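# Fold napkin diagonally into a flat triangle with two arms

## Task

Fold the napkin along its diagonal so that one corner is brought over onto the opposite corner, producing a flat, low triangle. All three points of the triangle must be spread out to their full extent, with the folded-over layer lying flat on the side away from the crease. The matched corners must line up to within roughly a thumb's width. The whole napkin must rest on the table, clear of every arm base and its mounting plates or frame. The carried corner may be set down or dropped into place. The attempt fails if the napkin slips out of a gripper while that gripper is moving sideways fast enough to throw it, even if the other gripper then catches it. The fold must hold by itself; a result that stays only because the robot is holding it does not count. At the end, both arms and their grippers must hang free in the air, touching nothing, for the last second before the settled scene is judged. A scene that never comes to rest counts as a failure.

## Robot and tools

Robot: two arms, left_arm and right_arm, each ending in a parallel two-finger gripper. The fingers point along the gripper's own +z axis and close along its y axis. end_effector_position is the spot between the finger pads, about 1 cm short of the fingertips.

Frame: every position and quaternion is given in a single scene frame. Its origin sits on the table surface midway between the arms. +z is up, +x runs out across the table, and left_arm is on the +y side. The arm names do not tell you which side of any image they appear on. Bases may be tilted. Mounting plates, and the metal frame behind the arms that holds them, are fixed obstacles; a 'too close' warning counts a plate plus its side of the frame as part of that arm. The printed hand position can differ from the real one, more so at long reach, and arms usually stop a centimetre or more off target, mostly too low.

Row format (shared by both motion tools): one flat list of 16 numbers covering both arms. First left_arm: x, y, z (metres, absolute scene-frame position), qw, qx, qy, qz (absolute scene-frame orientation, w first), opening. Then the same eight for right_arm. Send all 16 even when one arm stays still. Opening runs from -1 (closed) to +1 (fully open, 0.094 m). Between the extremes the fingers go to where grip_measured would read that value. To hold something, command about 0.03 below the current grip_measured for a firm grip, less for a light one. Thin cloth is gripped with reduced force. Gripper readings may be off by about 1 mm, consistently per gripper.

execute_actions(actions): a list of actions; each action is a list of up to 15 rows, each row run for one 1/30 s control step. If fewer than 15 rows, the last row is held for the rest. Rows are absolute targets, not offsets. An action is rejected for both arms if any target lies more than 0.6 m from that gripper's current position along any of the gripper's own axes. If the first action fails that check against the latest reported state, or any action is malformed, nothing runs. An empty list just returns the state and images. To hold an orientation steady, repeat the same quaternion in every row rather than copying the slightly drifted reported one.

Per-step clipping: each step, the commanded pose is limited to within 70 mm and 16 degrees of the measured pose; the controller favours position over orientation. After an action the arm only reaches its last clipped pose, so far goals need further actions. Elbows stop slightly before fully straight. 'Hand target' lines show the pose each arm is currently driving toward.

move(target, speed, blocking): target is one 16-number row as above (absolute poses). Each gripper travels a straight line toward its pose, all paths finishing together, lasting 0.5 to 10 s (cut off at 10 s). speed is the path top speed in m/s, 0.002 to 0.5, default 0.25; turning is capped at twice that in rad/s. Rotation takes the shorter way. Paths do not avoid obstacles or the other arm, and grippers can overshoot the speed, especially near full reach. Faster moves and targets set deeper past a contact hit and press harder. The opening is applied at the move's start. The result adds a 'move:' line: the ending (done, off_target, moving, held, fault) and limits (paced = pose clipped; held = some steps blocked, after which the arm may surge). If only one arm is named, the other finished fine. Distances from each pose are reported. With blocking=false the call returns after 0.5 s while motion continues; check with wait(0); other moves and execute_actions are refused until an end is shown, or call stop.

wait(seconds): 0 to 10 s, arms keep their last command; returns early if a running move ends.

stop(): brakes a running move; needs stopping distance, more at speed. Fingers keep moving.

zoom_image(camera, region): camera is cam_high, cam_low, cam_left_wrist or cam_right_wrist; region [x0, y0, x1, y1] in image pixels from the top-left, at most 504 by 504. All images are 504x504.

finished_scene(scene): ends the current scene after the last command is held; irreversible. Reports whether the task succeeded. Replying with no tool call also ends things.

Result lines: state line 'left_arm: … | right_arm: …' with position and quaternion; Joint positions (last value = measured finger gap in metres); grip_measured; joint torques (offset, scaled, noisy, nonzero in free air); step readings with HELD marking blocked steps; 'pose unreachable' when the clearance check altered a command; FAULT lines for arm stops; MOTOR HOT from 85 °C, with an OVER-TEMPERATURE FAULT at 100 °C making that arm drop until it cools. Joint ranges (rad): waist -2.880 to 2.880, shoulder 0.000 to 3.142, elbow 0.000 to 3.019, wrist pitch -1.693 to 1.571, wrist yaw -1.571 to 1.571, wrist roll -2.094 to 2.094.

The simulation runs during thinking, holding the last command. To keep an arm in place, resend exactly the pose it last reported before stopping, with the desired opening.

Avoid: arms colliding or pushing each other, slamming into the table, releasing cloth during fast sideways motion, drops and slips, long heavy holds that heat motors, and finishing with any gripper touching the napkin or table.

Each tool is called after ">>>" as name(argument=value, ...), one argument or row to a line, values as JSON.

## Session

>>> execute_actions(
  actions=[],
)

Scene clock: 0.00 s.
left_arm: end_effector_position=(+0.4665, +0.4757, +0.2517) grip_measured=+1.000 end_effector_quat_wxyz=(+0.376, -0.018, +0.927, +0.001) | right_arm: end_effector_position=(+0.5483, -0.4860, +0.2674) grip_measured=+1.000 end_effector_quat_wxyz=(+0.392, +0.029, +0.919, -0.009)
Joint positions: left_arm=[0.401 0.945 0.685 0.012 0.245 0.381 0.094] | right_arm=[-0.387  0.931  0.704  0.02  -0.234 -0.364  0.094]
Joint velocities: left_arm=[-0.005  0.015  0.002  0.002 -0.066  0.007  0.   ] | right_arm=[ 0.005  0.005 -0.017  0.007  0.051 -0.007  0.   ]
Joint torques (N m, as the arm reports them, + toward a larger angle): no reading
Motor temperatures (°C, as the motors report them): left_arm=[23 21 22 23 22 24] | right_arm=[22 23 21 22 25 23]
Hand target (left_arm): +0.475, +0.481, +0.259; +0.384, -0.017, +0.923, +0.006
Hand target (right_arm): +0.559, -0.493, +0.281; +0.407, +0.027, +0.913, -0.016

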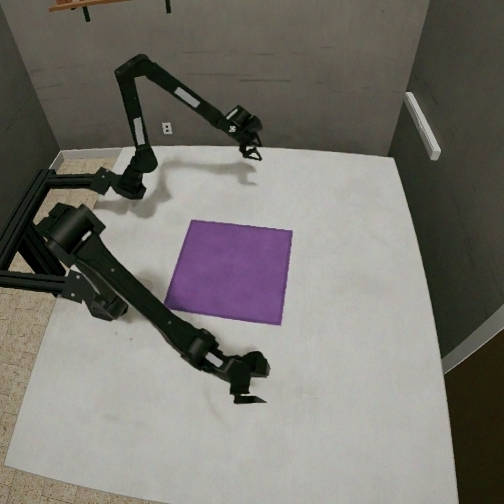

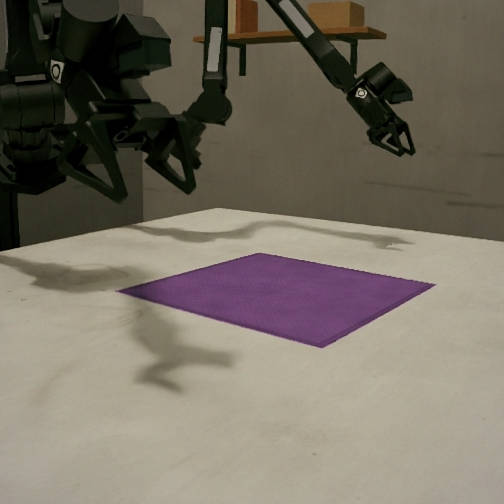

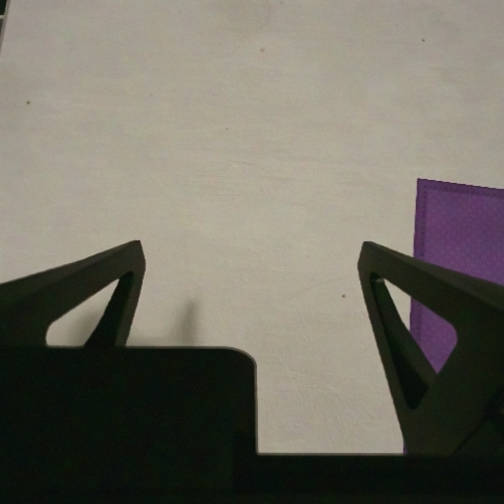

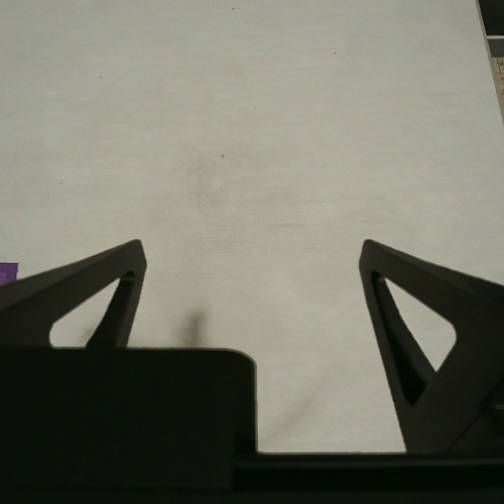

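>>> move(
  target=[0.6,0.22,0.12,0.17,0,0.985,0,1,0.3,-0.17,0.12,0,0,1,0,1],
)

Scene clock: 6.20 s.
left_arm: end_effector_position=(+0.5807, +0.2188, +0.1131) grip_measured=+1.000 end_effector_quat_wxyz=(+0.159, +0.014, +0.987, +0.003) | right_arm: end_effector_position=(+0.2937, -0.1691, +0.1111) grip_measured=+1.000 end_effector_quat_wxyz=(-0.007, -0.001, +1.000, +0.003)
Joint positions: left_arm=[-0.236  1.616  1.151 -0.278 -0.431  0.094  0.094] | right_arm=[ 0.526  1.408  0.41  -0.252  0.533  0.373  0.094]
Joint velocities: left_arm=[ 0.005  0.024  0.017  0.007 -0.051 -0.022  0.   ] | right_arm=[-0.015 -0.015  0.017 -0.007 -0.007 -0.037  0.   ]
Joint torques (N m, as the arm reports them, + toward a larger angle): left_arm=[ -6.13 -15.19   9.58   0.16   0.12  -0.22] | right_arm=[ 3.94 -7.64  2.8  -0.93  0.13  0.14]
Motor temperatures (°C, as the motors report them): left_arm=[23 22 23 23 22 24] | right_arm=[22 23 21 22 25 23]
Hand target (left_arm): +0.597, +0.220, +0.121; +0.169, +0.004, +0.986, +0.002
Hand target (right_arm): +0.301, -0.165, +0.114; -0.002, +0.006, +1.000, +0.005
Off the commanded pose (left_arm): 0.020 m, 2 deg.
Off the commanded pose (right_arm): 0.011 m, 1 deg.
move: off_target (left_arm, right_arm)

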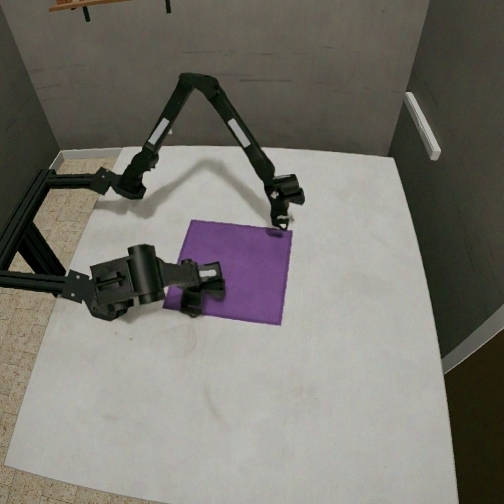

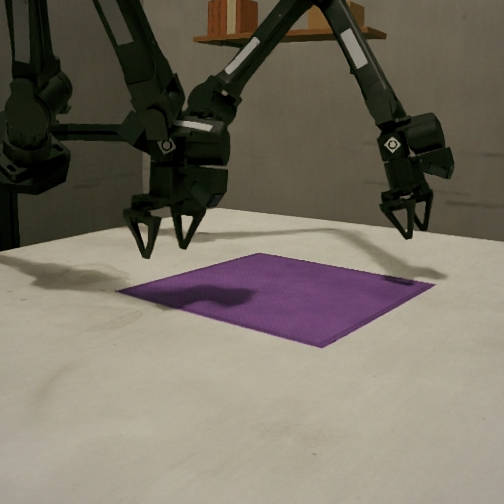

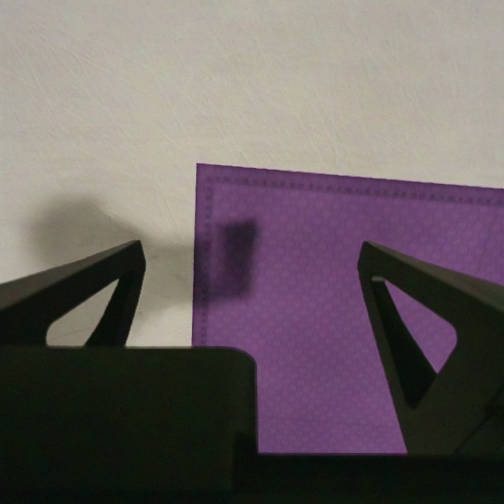

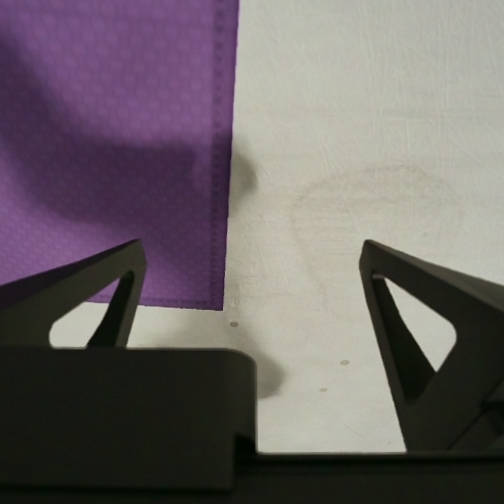

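>>> move(
  target=[0.63,0.255,0.05,0,0.383,0.924,0,0,0.35,-0.45,0.2,0.2,0,0.98,0,1],
)

Scene clock: 17.97 s.
left_arm: end_effector_position=(+0.6158, +0.2465, +0.0517) grip_measured=+0.001 end_effector_quat_wxyz=(-0.002, +0.381, +0.925, -0.008) | right_arm: end_effector_position=(+0.3389, -0.4476, +0.1963) grip_measured=+1.000 end_effector_quat_wxyz=(+0.197, +0.001, +0.980, -0.001)
Joint positions: left_arm=[-0.143  1.868  1.57  -0.773 -0.371  0.785  0.047] | right_arm=[-0.618  0.679  0.377 -0.32  -0.279 -0.614  0.094]
Joint velocities: left_arm=[-0.015 -0.015 -0.007  0.002  0.007  0.007 -0.   ] | right_arm=[-0.015 -0.015 -0.012  0.002 -0.007 -0.051  0.   ]
Joint torques (N m, as the arm reports them, + toward a larger angle): left_arm=[ -7.2  -18.41  10.53  -0.19   0.18  -0.01] | right_arm=[ 1.23 -4.88  8.09 -0.18 -0.25 -0.07]
Motor temperatures (°C, as the motors report them): left_arm=[23 23 25 23 22 24] | right_arm=[22 23 21 22 25 23]
Hand target (left_arm): +0.629, +0.255, +0.051; +0.001, +0.381, +0.925, -0.002
Hand target (right_arm): +0.349, -0.457, +0.203; +0.201, -0.007, +0.980, -0.006
Off the commanded pose (left_arm): 0.017 m, 1 deg.
Off the commanded pose (right_arm): 0.012 m, 0 deg.
move: off_target (left_arm, right_arm)

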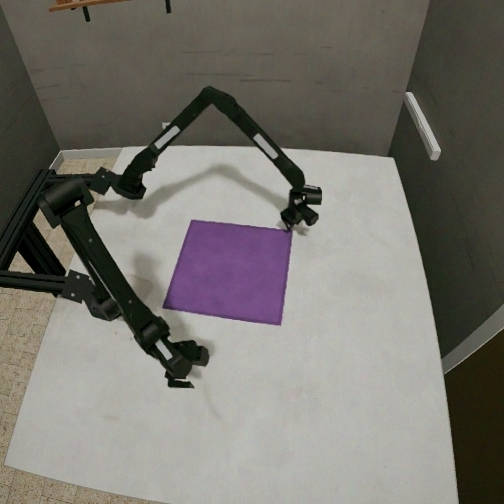

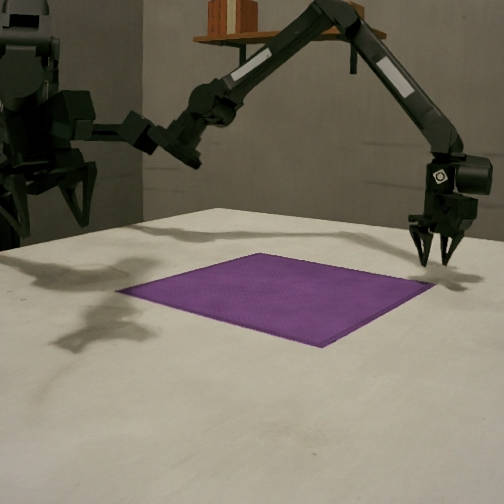

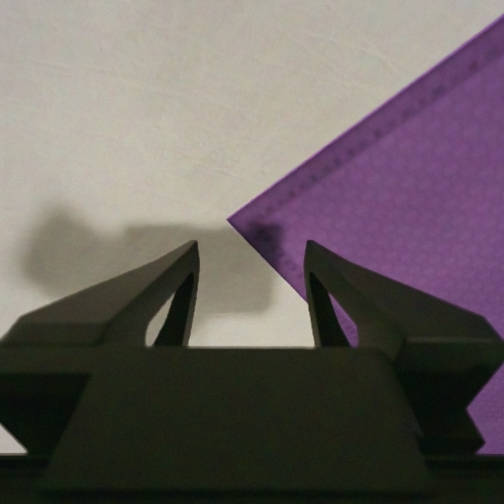

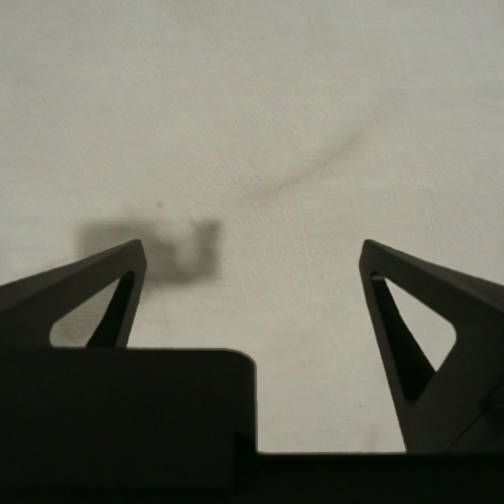

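>>> move(
  target=[0.626,0.258,0.008,0,0.383,0.924,0,0,0.35,-0.45,0.2,0.2,0,0.98,0,1],
  speed=0.06,
)

>>> move(
  target=[0.626,0.258,0.005,0,0.383,0.924,0,-1,0.35,-0.45,0.2,0.2,0,0.98,0,1],
)

>>> move(
  target=[0.6,0.235,0.08,0,0.383,0.924,0,-1,0.35,-0.45,0.2,0.2,0,0.98,0,1],
  speed=0.1,
)

Scene clock: 24.47 s.
left_arm: end_effector_position=(+0.6091, +0.2507, +0.0116) grip_measured=+0.001 end_effector_quat_wxyz=(-0.012, +0.386, +0.922, -0.008) | right_arm: end_effector_position=(+0.3398, -0.4460, +0.1961) grip_measured=+1.000 end_effector_quat_wxyz=(+0.196, -0.003, +0.981, -0.001)
Joint positions: left_arm=[-0.114  1.934  1.58  -0.726 -0.365  0.817  0.047] | right_arm=[-0.609  0.679  0.377 -0.32  -0.271 -0.617  0.094]
Joint velocities: left_arm=[-0.005 -0.024 -0.007 -0.007  0.007 -0.022 -0.   ] | right_arm=[-0.005 -0.005 -0.017 -0.017 -0.022  0.007  0.   ]
Joint torques (N m, as the arm reports them, + toward a larger angle): left_arm=[ -6.17 -18.36   9.7    0.71   0.33  -0.04] | right_arm=[ 1.54 -5.16  7.58 -0.09 -0.06  0.17]
Motor temperatures (°C, as the motors report them): left_arm=[23 24 25 23 22 24] | right_arm=[22 23 22 22 25 23]
Hand target (left_arm): +0.625, +0.258, +0.008; +0.000, +0.383, +0.924, -0.000
Hand target (right_arm): +0.350, -0.450, +0.200; +0.200, -0.000, +0.980, +0.000
Off the commanded pose (left_arm): 0.019 m, 2 deg.
Off the commanded pose (right_arm): 0.012 m, 1 deg.
move: off_target (left_arm, right_arm)

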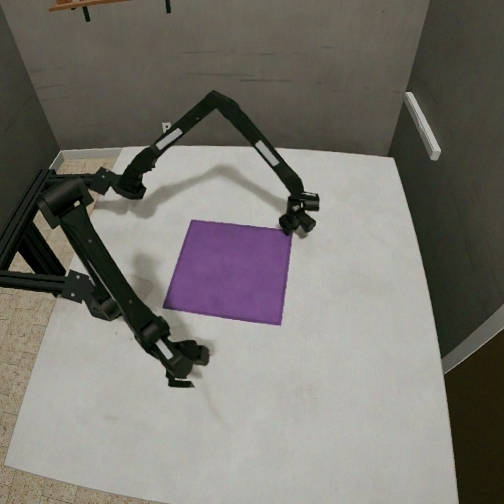

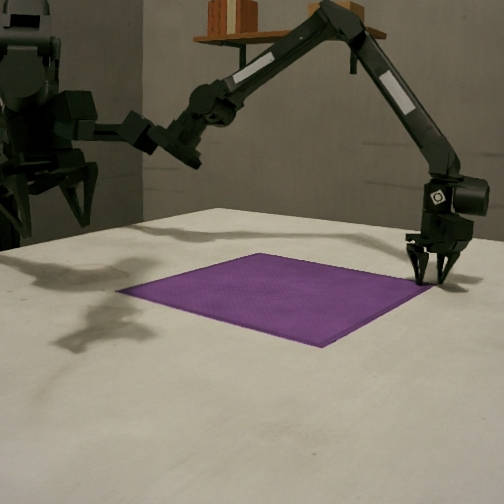

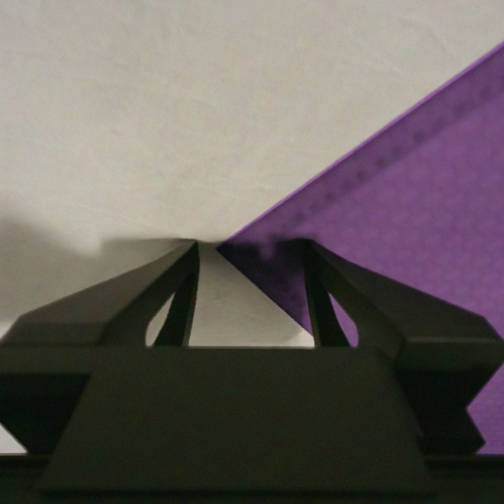

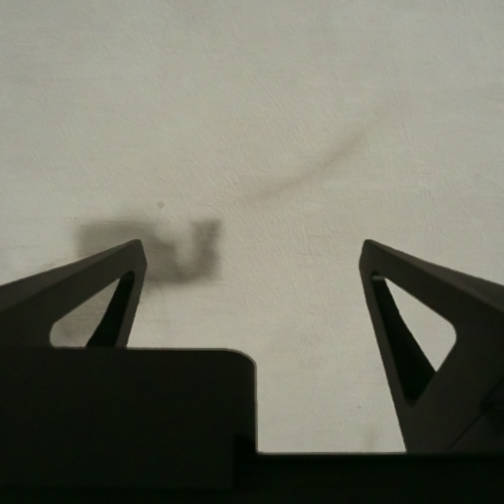

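Scene clock: 25.17 s.
left_arm: end_effector_position=(+0.6093, +0.2506, +0.0112) grip_measured=-0.978 end_effector_quat_wxyz=(-0.011, +0.387, +0.922, -0.007) | right_arm: end_effector_position=(+0.3398, -0.4461, +0.1961) grip_measured=+1.000 end_effector_quat_wxyz=(+0.196, -0.003, +0.981, -0.001)
Joint positions: left_arm=[-0.114  1.935  1.58  -0.723 -0.365  0.819  0.001] | right_arm=[-0.609  0.679  0.377 -0.32  -0.271 -0.617  0.094]
Joint velocities: left_arm=[-0.015 -0.015 -0.002 -0.002  0.007 -0.007 -0.001] | right_arm=[-0.015  0.015  0.002  0.002 -0.095  0.022  0.   ]
Joint torques (N m, as the arm reports them, + toward a larger angle): left_arm=[ -6.98 -17.77   9.87   0.66   0.28   0.03] | right_arm=[ 1.42 -4.52  7.56  0.17 -0.03  0.18]
Motor temperatures (°C, as the motors report them): left_arm=[23 24 25 23 22 24] | right_arm=[22 23 22 22 25 23]
Hand target (left_arm): +0.625, +0.258, +0.006; +0.000, +0.383, +0.924, +0.000
Hand target (right_arm): +0.350, -0.450, +0.200; +0.200, +0.000, +0.980, +0.000
Off the commanded pose (left_arm): 0.019 m, 2 deg.
Off the commanded pose (right_arm): 0.012 m, 1 deg.
move: off_target (left_arm, right_arm)

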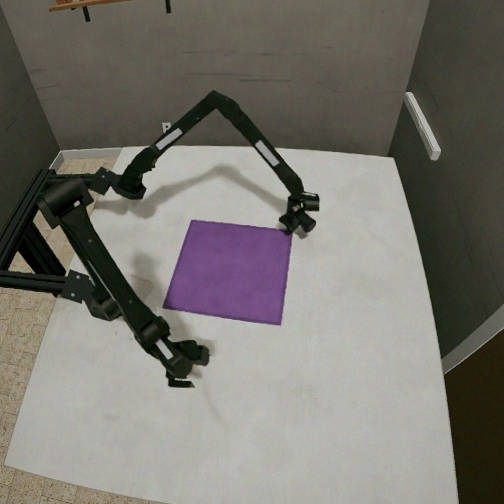

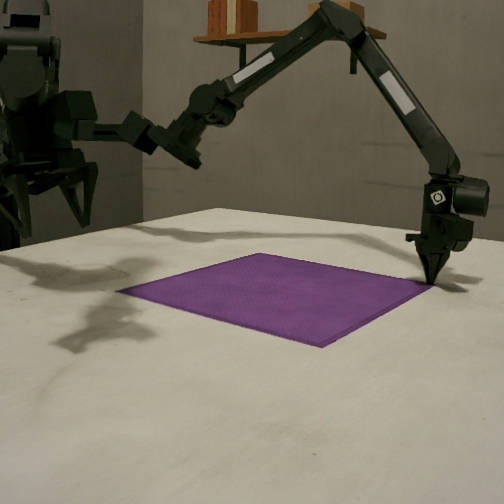

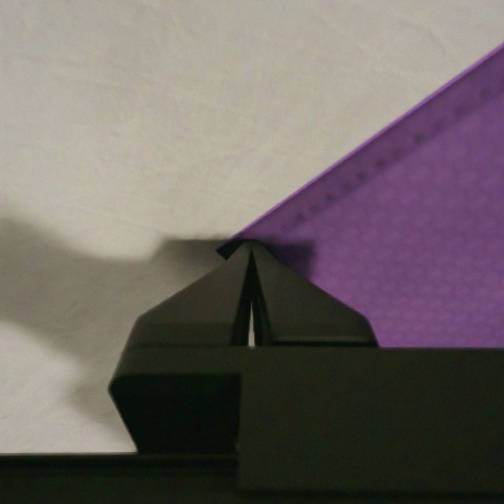

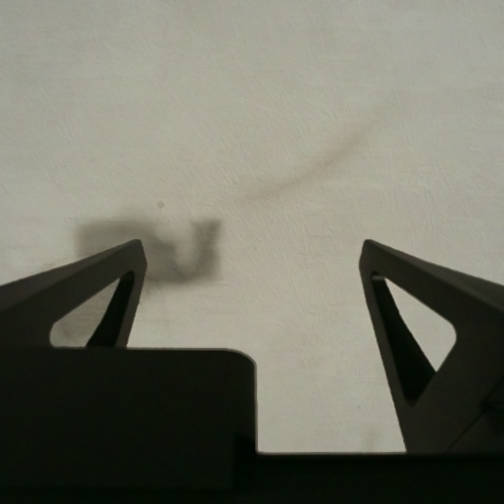

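Scene clock: 26.23 s.
left_arm: end_effector_position=(+0.6078, +0.2380, +0.0798) grip_measured=-0.978 end_effector_quat_wxyz=(+0.008, +0.384, +0.923, +0.004) | right_arm: end_effector_position=(+0.3398, -0.4461, +0.1961) grip_measured=+1.000 end_effector_quat_wxyz=(+0.196, -0.003, +0.981, -0.001)
Joint positions: left_arm=[-0.178  1.802  1.509 -0.761 -0.403  0.77   0.001] | right_arm=[-0.609  0.679  0.377 -0.32  -0.271 -0.617  0.094]
Joint velocities: left_arm=[-0.005 -0.015 -0.032  0.002  0.007  0.022  0.   ] | right_arm=[-0.005  0.005 -0.012 -0.022  0.037 -0.037  0.   ]
Joint torques (N m, as the arm reports them, + toward a larger angle): left_arm=[ -6.93 -19.68   6.14  -0.25   0.19  -0.22] | right_arm=[ 1.22 -5.28  7.55  0.06 -0.02  0.18]
Motor temperatures (°C, as the motors report them): left_arm=[23 24 25 23 22 24] | right_arm=[22 23 22 22 25 23]
Hand target (left_arm): +0.600, +0.235, +0.080; -0.000, +0.383, +0.924, +0.001
Hand target (right_arm): +0.350, -0.450, +0.200; +0.200, -0.000, +0.980, +0.000
Off the commanded pose (left_arm): 0.008 m, 1 deg.
Off the commanded pose (right_arm): 0.012 m, 1 deg.
move: off_target (right_arm)

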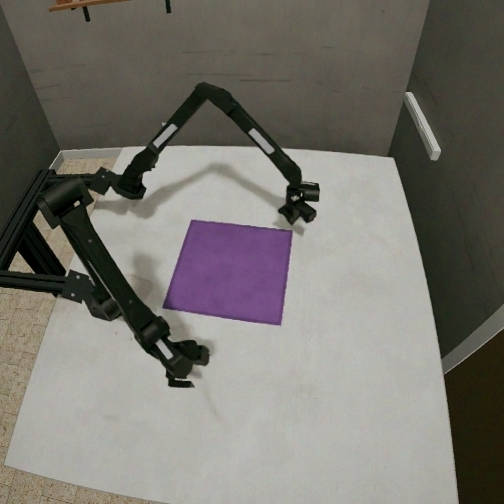

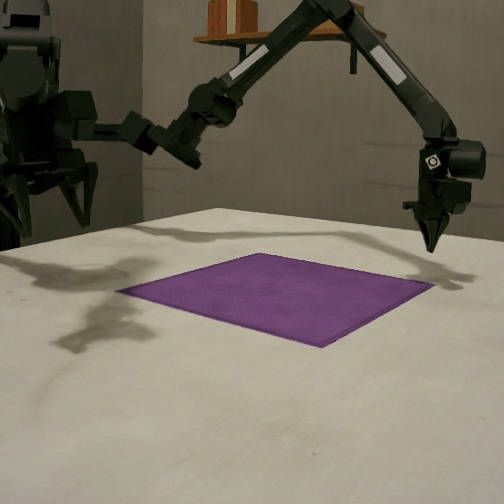

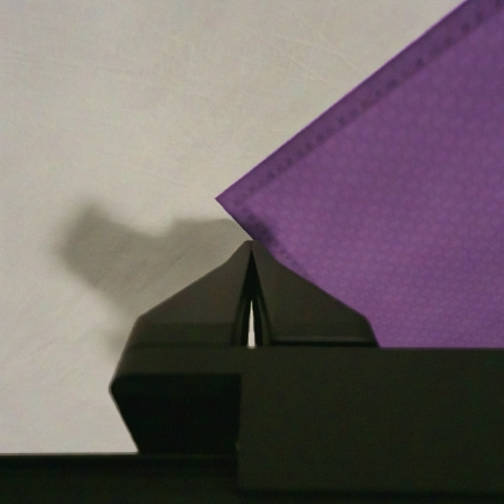

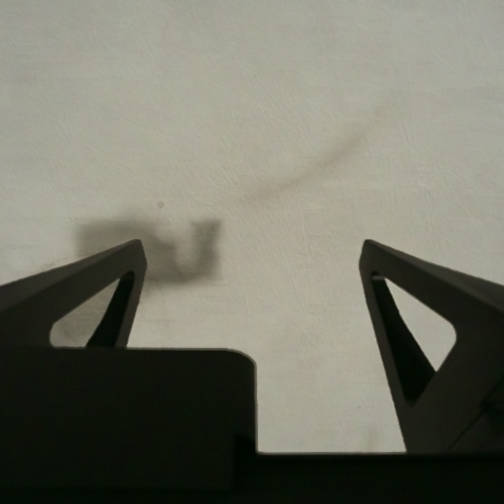

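Not low enough.

>>> move(
  target=[0.626,0.263,-0.006,0,0.383,0.924,0,0,0.35,-0.45,0.2,0.2,0,0.98,0,1],
  speed=0.06,
)

>>> move(
  target=[0.626,0.263,-0.008,0,0.383,0.924,0,-1,0.35,-0.45,0.2,0.2,0,0.98,0,1],
)

Scene clock: 34.83 s.
left_arm: end_effector_position=(+0.6147, +0.2525, +0.0105) grip_measured=-0.001 end_effector_quat_wxyz=(-0.003, +0.388, +0.922, -0.008) | right_arm: end_effector_position=(+0.3398, -0.4461, +0.1961) grip_measured=+1.000 end_effector_quat_wxyz=(+0.196, -0.003, +0.981, -0.001)
Joint positions: left_arm=[-0.109  1.937  1.586 -0.711 -0.356  0.831  0.047] | right_arm=[-0.609  0.679  0.377 -0.32  -0.271 -0.617  0.094]
Joint velocities: left_arm=[-0.015  0.005  0.002 -0.022  0.051 -0.022  0.   ] | right_arm=[ 0.015 -0.005  0.007 -0.007  0.007  0.007  0.   ]
Joint torques (N m, as the arm reports them, + toward a larger angle): left_arm=[ -5.34 -17.66   9.64   0.95   0.32  -0.03] | right_arm=[ 1.55 -4.44  7.58  0.2  -0.02  0.18]
Motor temperatures (°C, as the motors report them): left_arm=[23 24 25 23 22 24] | right_arm=[22 23 22 22 25 23]
Hand target (left_arm): +0.625, +0.263, -0.005; +0.000, +0.383, +0.924, -0.001
Hand target (right_arm): +0.350, -0.450, +0.200; +0.200, -0.000, +0.980, +0.000
Off the commanded pose (left_arm): 0.023 m, 1 deg.
Off the commanded pose (right_arm): 0.012 m, 1 deg.
move: off_target (left_arm, right_arm)

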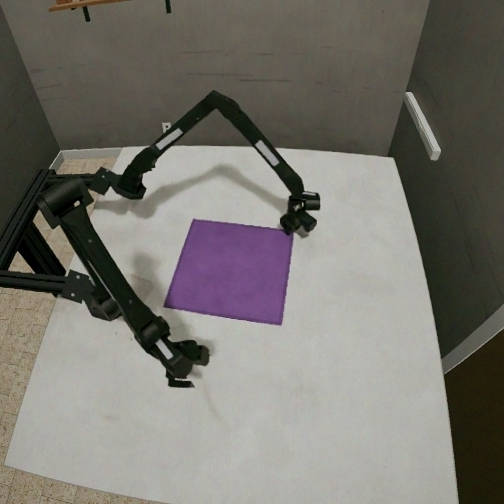

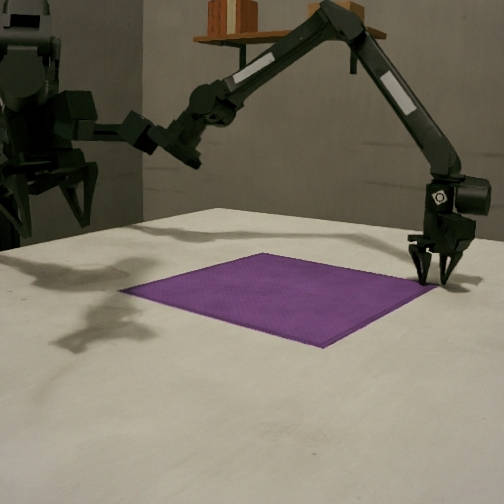

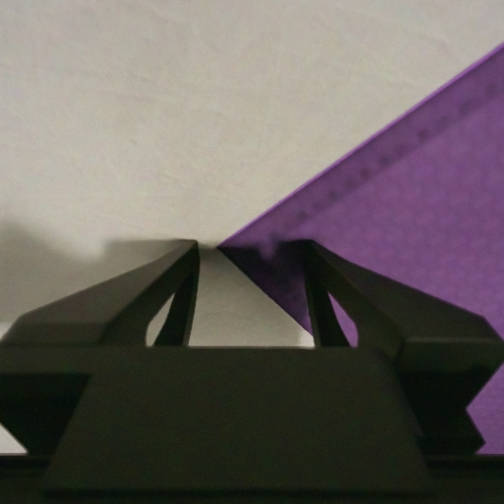

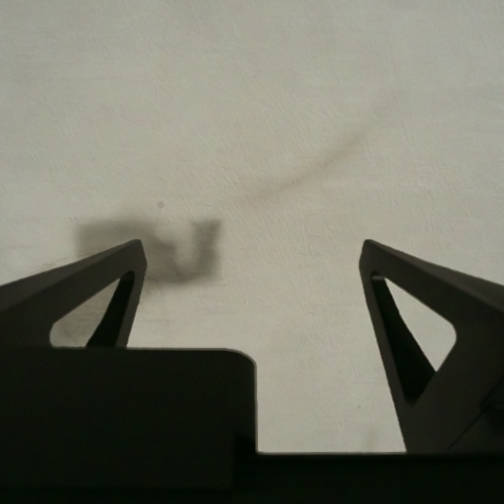

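Scene clock: 35.53 s.
left_arm: end_effector_position=(+0.6159, +0.2527, +0.0104) grip_measured=-0.969 end_effector_quat_wxyz=(-0.002, +0.388, +0.922, -0.007) | right_arm: end_effector_position=(+0.3398, -0.4461, +0.1961) grip_measured=+1.000 end_effector_quat_wxyz=(+0.196, -0.003, +0.981, -0.001)
Joint positions: left_arm=[-0.108  1.938  1.589 -0.71  -0.355  0.833  0.001] | right_arm=[-0.609  0.679  0.377 -0.32  -0.271 -0.617  0.094]
Joint velocities: left_arm=[-0.015 -0.015 -0.017 -0.002 -0.022  0.022  0.001] | right_arm=[ 0.015 -0.005 -0.017 -0.022 -0.051  0.007  0.   ]
Joint torques (N m, as the arm reports them, + toward a larger angle): left_arm=[ -6.09 -17.2    9.62   1.04   0.26   0.03] | right_arm=[ 0.46 -4.97  7.43  0.1  -0.05  0.15]
Motor temperatures (°C, as the motors report them): left_arm=[23 24 25 23 22 24] | right_arm=[22 23 22 22 25 23]
Hand target (left_arm): +0.625, +0.263, -0.007; +0.000, +0.383, +0.924, +0.000
Hand target (right_arm): +0.350, -0.450, +0.200; +0.200, -0.000, +0.980, +0.000
Off the commanded pose (left_arm): 0.023 m, 1 deg.
Off the commanded pose (right_arm): 0.012 m, 1 deg.
move: off_target (left_arm, right_arm)

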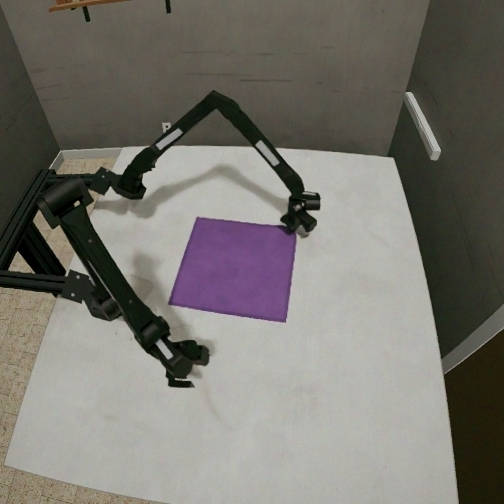

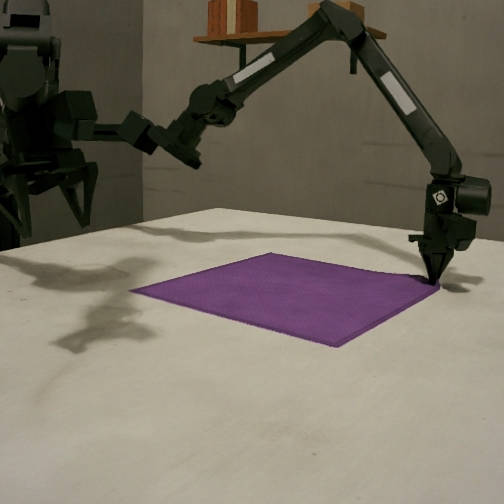

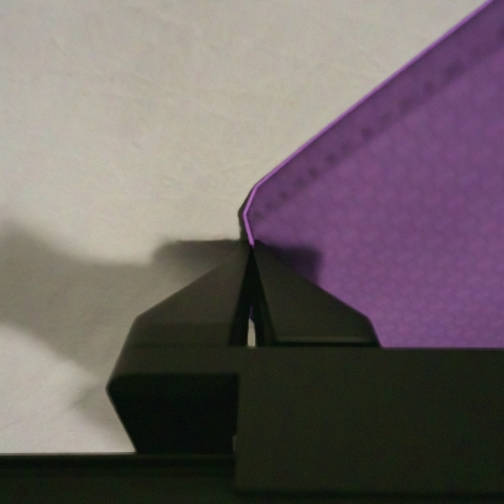

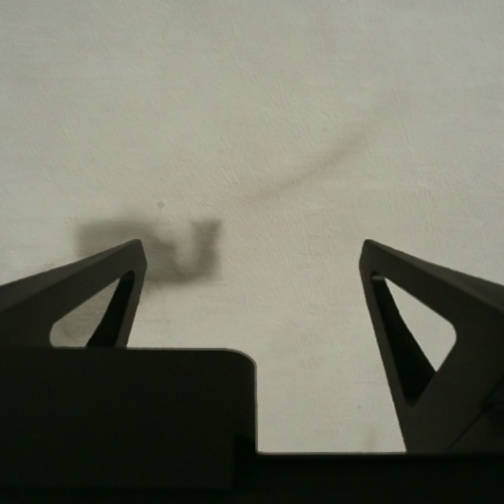

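>>> move(
  target=[0.55,0.195,0.16,0,0.383,0.924,0,-1,0.35,-0.45,0.2,0.2,0,0.98,0,1],
  speed=0.15,
)

>>> move(
  target=[0.43,0.075,0.23,0,0.383,0.924,0,-1,0.3,-0.5,0.2,0.2,0,0.98,0,1],
  speed=0.15,
)

>>> move(
  target=[0.32,-0.035,0.17,0,0.383,0.924,0,-1,0.3,-0.5,0.2,0.2,0,0.98,0,1],
  speed=0.15,
)

>>> move(
  target=[0.265,-0.09,0.06,0,0.383,0.924,0,-1,0.3,-0.5,0.2,0.2,0,0.98,0,1],
  speed=0.15,
)

Scene clock: 43.67 s.
left_arm: end_effector_position=(+0.5573, +0.1951, +0.1614) grip_measured=-0.969 end_effector_quat_wxyz=(+0.007, +0.387, +0.922, +0.003) | right_arm: end_effector_position=(+0.3398, -0.4461, +0.1961) grip_measured=+1.000 end_effector_quat_wxyz=(+0.196, -0.003, +0.981, -0.001)
Joint positions: left_arm=[-0.32   1.626  1.356 -0.844 -0.467  0.637  0.001] | right_arm=[-0.609  0.679  0.377 -0.32  -0.271 -0.617  0.094]
Joint velocities: left_arm=[-0.015 -0.024  0.012 -0.012 -0.066  0.037 -0.   ] | right_arm=[ 0.005 -0.005 -0.007 -0.002 -0.007  0.051  0.   ]
Joint torques (N m, as the arm reports them, + toward a larger angle): left_arm=[ -6.85 -17.52   6.48  -0.08   0.18  -0.26] | right_arm=[ 1.36 -4.67  7.66  0.14 -0.08  0.16]
Motor temperatures (°C, as the motors report them): left_arm=[23 25 25 23 22 24] | right_arm=[22 23 22 22 25 23]
Hand target (left_arm): +0.551, +0.196, +0.160; -0.001, +0.384, +0.923, +0.002
Hand target (right_arm): +0.350, -0.450, +0.200; +0.200, -0.000, +0.980, +0.000
Off the commanded pose (left_arm): 0.007 m, 1 deg.
Off the commanded pose (right_arm): 0.012 m, 1 deg.
move: off_target (right_arm)

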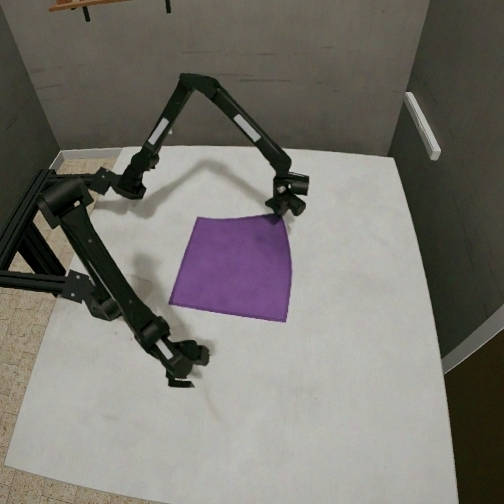

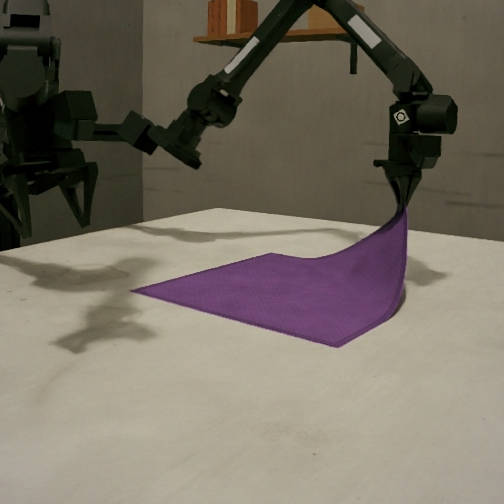

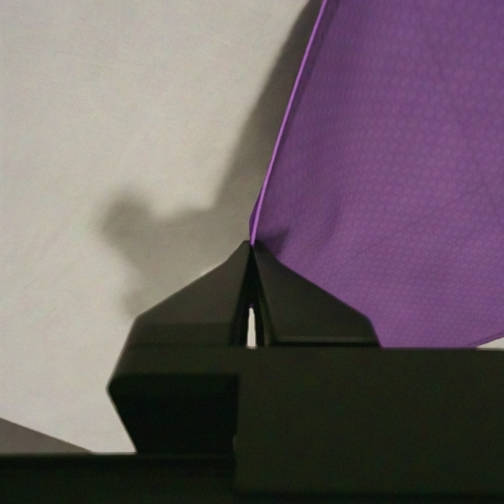

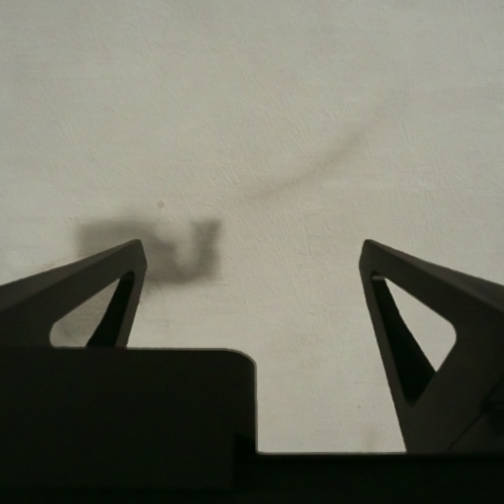

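Scene clock: 45.43 s.
left_arm: end_effector_position=(+0.4327, +0.0728, +0.2284) grip_measured=-0.969 end_effector_quat_wxyz=(+0.002, +0.389, +0.921, +0.002) | right_arm: end_effector_position=(+0.2898, -0.4872, +0.1917) grip_measured=+1.000 end_effector_quat_wxyz=(+0.194, +0.006, +0.981, +0.008)
Joint positions: left_arm=[-0.675  1.545  1.145 -0.925 -0.59   0.248  0.001] | right_arm=[-0.937  0.734  0.377 -0.367 -0.536 -0.823  0.094]
Joint velocities: left_arm=[-0.005 -0.005 -0.007 -0.017 -0.007 -0.066 -0.   ] | right_arm=[ 0.005 -0.005 -0.012 -0.017  0.022 -0.037  0.   ]
Joint torques (N m, as the arm reports them, + toward a larger angle): left_arm=[ -7.55 -13.65   6.56  -0.39   0.1   -0.28] | right_arm=[-0.42 -4.91  8.09 -0.42 -0.28 -0.08]
Motor temperatures (°C, as the motors report them): left_arm=[23 25 25 23 22 24] | right_arm=[22 23 22 22 25 23]
Hand target (left_arm): +0.430, +0.077, +0.231; -0.002, +0.384, +0.923, +0.003
Hand target (right_arm): +0.299, -0.501, +0.200; +0.198, -0.002, +0.980, -0.002
Off the commanded pose (left_arm): 0.004 m, 1 deg.
Off the commanded pose (right_arm): 0.018 m, 1 deg.
move: off_target (right_arm)

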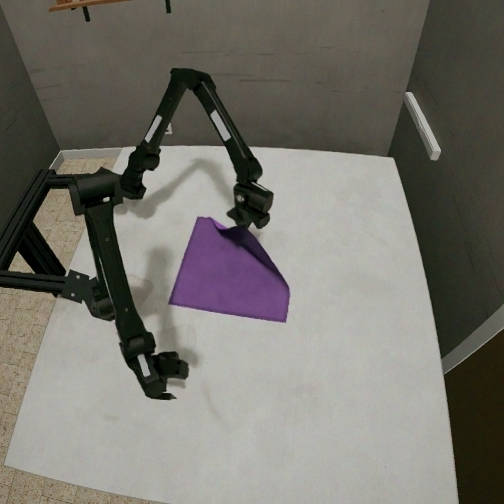

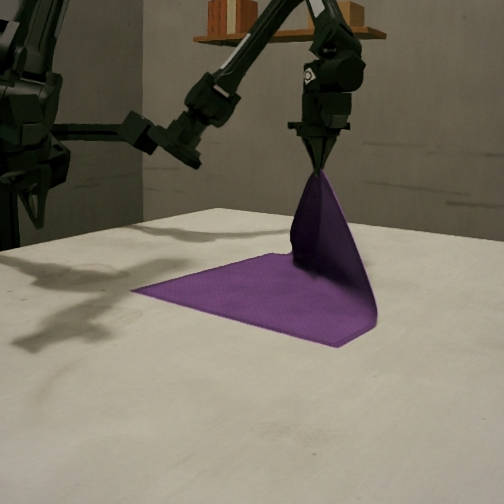

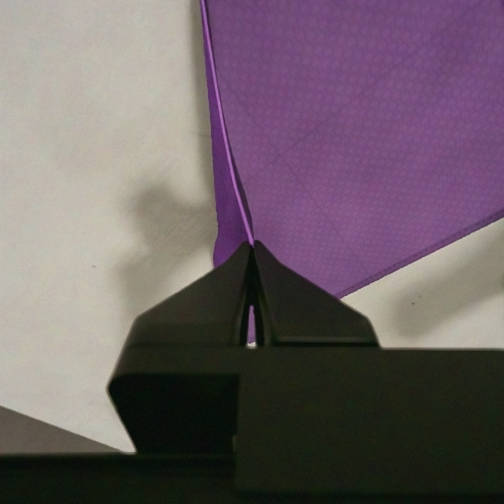

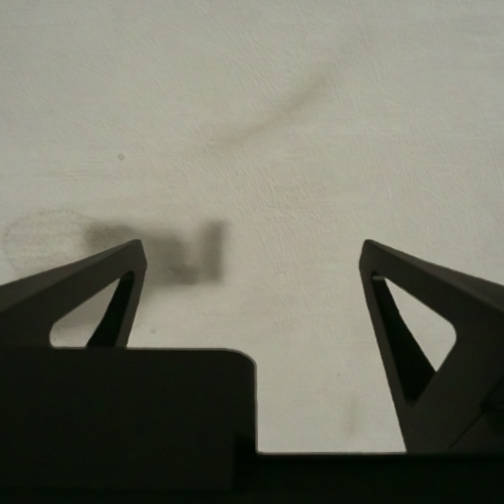

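Scene clock: 47.00 s.
left_arm: end_effector_position=(+0.3210, -0.0304, +0.1711) grip_measured=-0.969 end_effector_quat_wxyz=(-0.005, +0.390, +0.921, +0.003) | right_arm: end_effector_position=(+0.2898, -0.4864, +0.1917) grip_measured=+1.000 end_effector_quat_wxyz=(+0.194, +0.007, +0.981, +0.010)
Joint positions: left_arm=[-0.877  1.772  1.03  -0.737 -0.623  0.     0.001] | right_arm=[-0.937  0.734  0.377 -0.37  -0.539 -0.823  0.094]
Joint velocities: left_arm=[-0.015 -0.015 -0.022  0.012  0.022 -0.037  0.   ] | right_arm=[-0.024  0.005  0.007  0.017 -0.037 -0.051  0.   ]
Joint torques (N m, as the arm reports them, + toward a larger angle): left_arm=[ -9.84 -12.41   5.27   0.49   0.14  -0.23] | right_arm=[-0.94 -4.98  7.95 -0.26 -0.28 -0.08]
Motor temperatures (°C, as the motors report them): left_arm=[23 24 25 23 22 24] | right_arm=[22 23 23 22 25 23]
Hand target (left_arm): +0.319, -0.033, +0.170; -0.000, +0.383, +0.924, +0.002
Hand target (right_arm): +0.300, -0.499, +0.201; +0.200, -0.000, +0.980, -0.000
Off the commanded pose (left_arm): 0.005 m, 1 deg.
Off the commanded pose (right_arm): 0.019 m, 2 deg.
move: off_target (right_arm)

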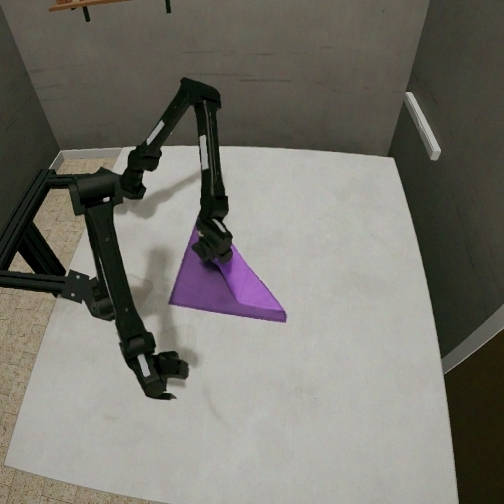

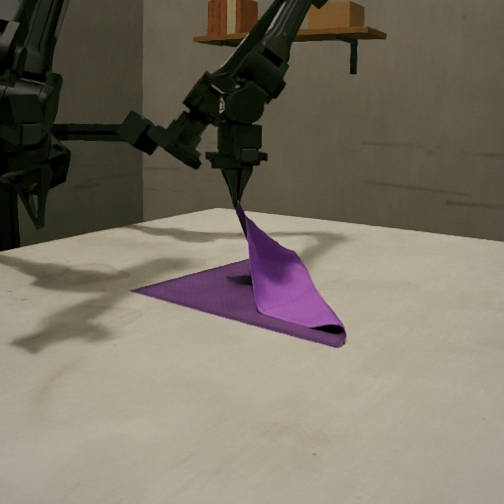

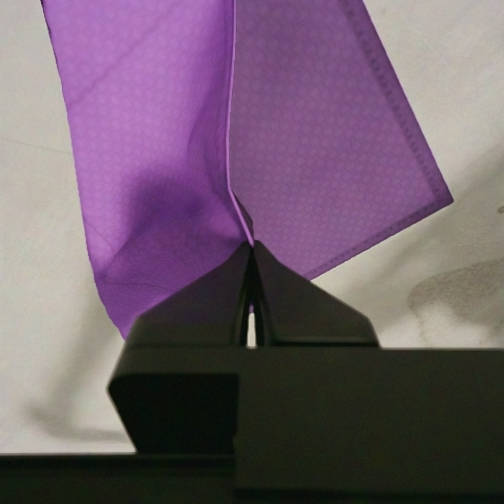

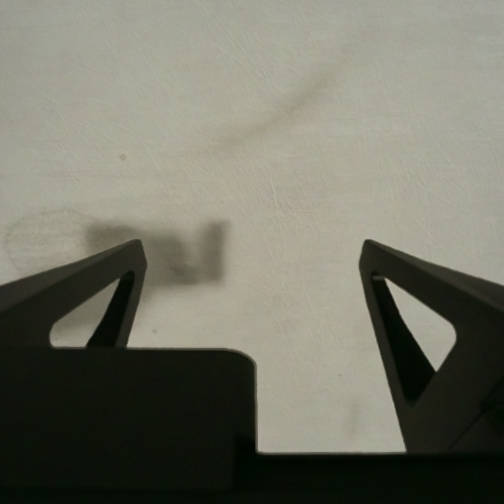

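Scene clock: 48.33 s.
left_arm: end_effector_position=(+0.2551, -0.0796, +0.0572) grip_measured=-0.969 end_effector_quat_wxyz=(-0.013, +0.396, +0.918, +0.006) | right_arm: end_effector_position=(+0.2898, -0.4864, +0.1917) grip_measured=+1.000 end_effector_quat_wxyz=(+0.194, +0.007, +0.981, +0.010)
Joint positions: left_arm=[-0.877  2.094  1.026 -0.431 -0.623  0.     0.001] | right_arm=[-0.937  0.734  0.377 -0.37  -0.539 -0.823  0.094]
Joint velocities: left_arm=[ 0.005  0.005 -0.002  0.017  0.007  0.022  0.001] | right_arm=[ 0.005 -0.015 -0.017  0.002  0.022 -0.051  0.   ]
Joint torques (N m, as the arm reports them, + toward a larger angle): left_arm=[-11.11 -13.39   4.99   0.53   0.26  -0.21] | right_arm=[-0.38 -5.64  7.91 -0.39 -0.28 -0.06]
Motor temperatures (°C, as the motors report them): left_arm=[23 24 25 23 22 24] | right_arm=[22 23 23 22 25 23]
Hand target (left_arm): +0.264, -0.089, +0.061; -0.000, +0.383, +0.924, +0.000
Hand target (right_arm): +0.300, -0.499, +0.201; +0.200, -0.000, +0.980, -0.000
Off the commanded pose (left_arm): 0.015 m, 2 deg.
Off the commanded pose (right_arm): 0.019 m, 2 deg.
move: off_target (left_arm, right_arm)

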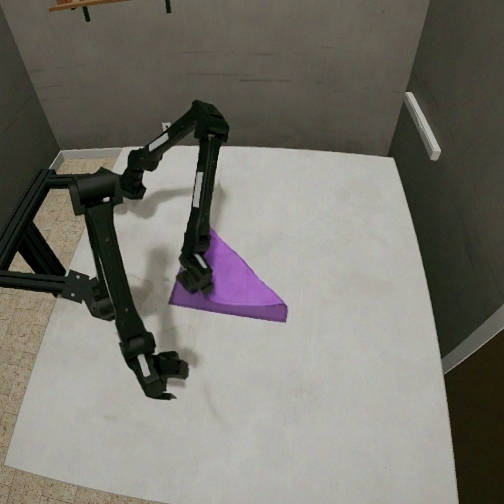

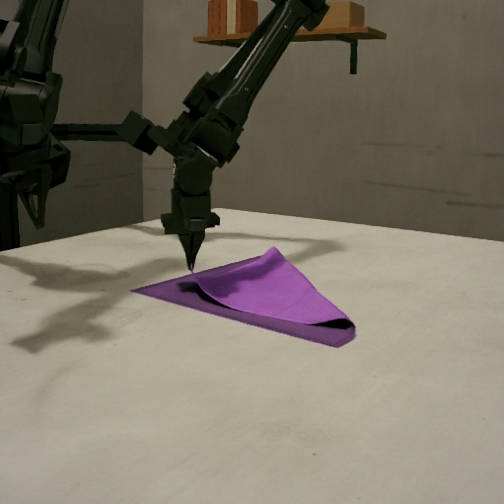

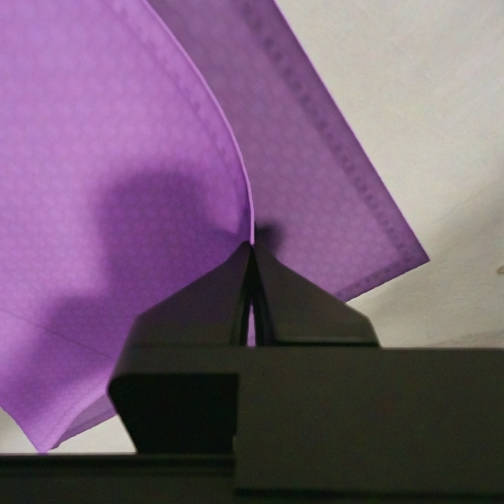

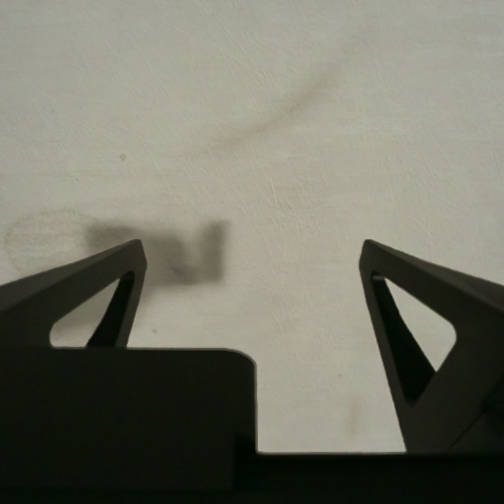

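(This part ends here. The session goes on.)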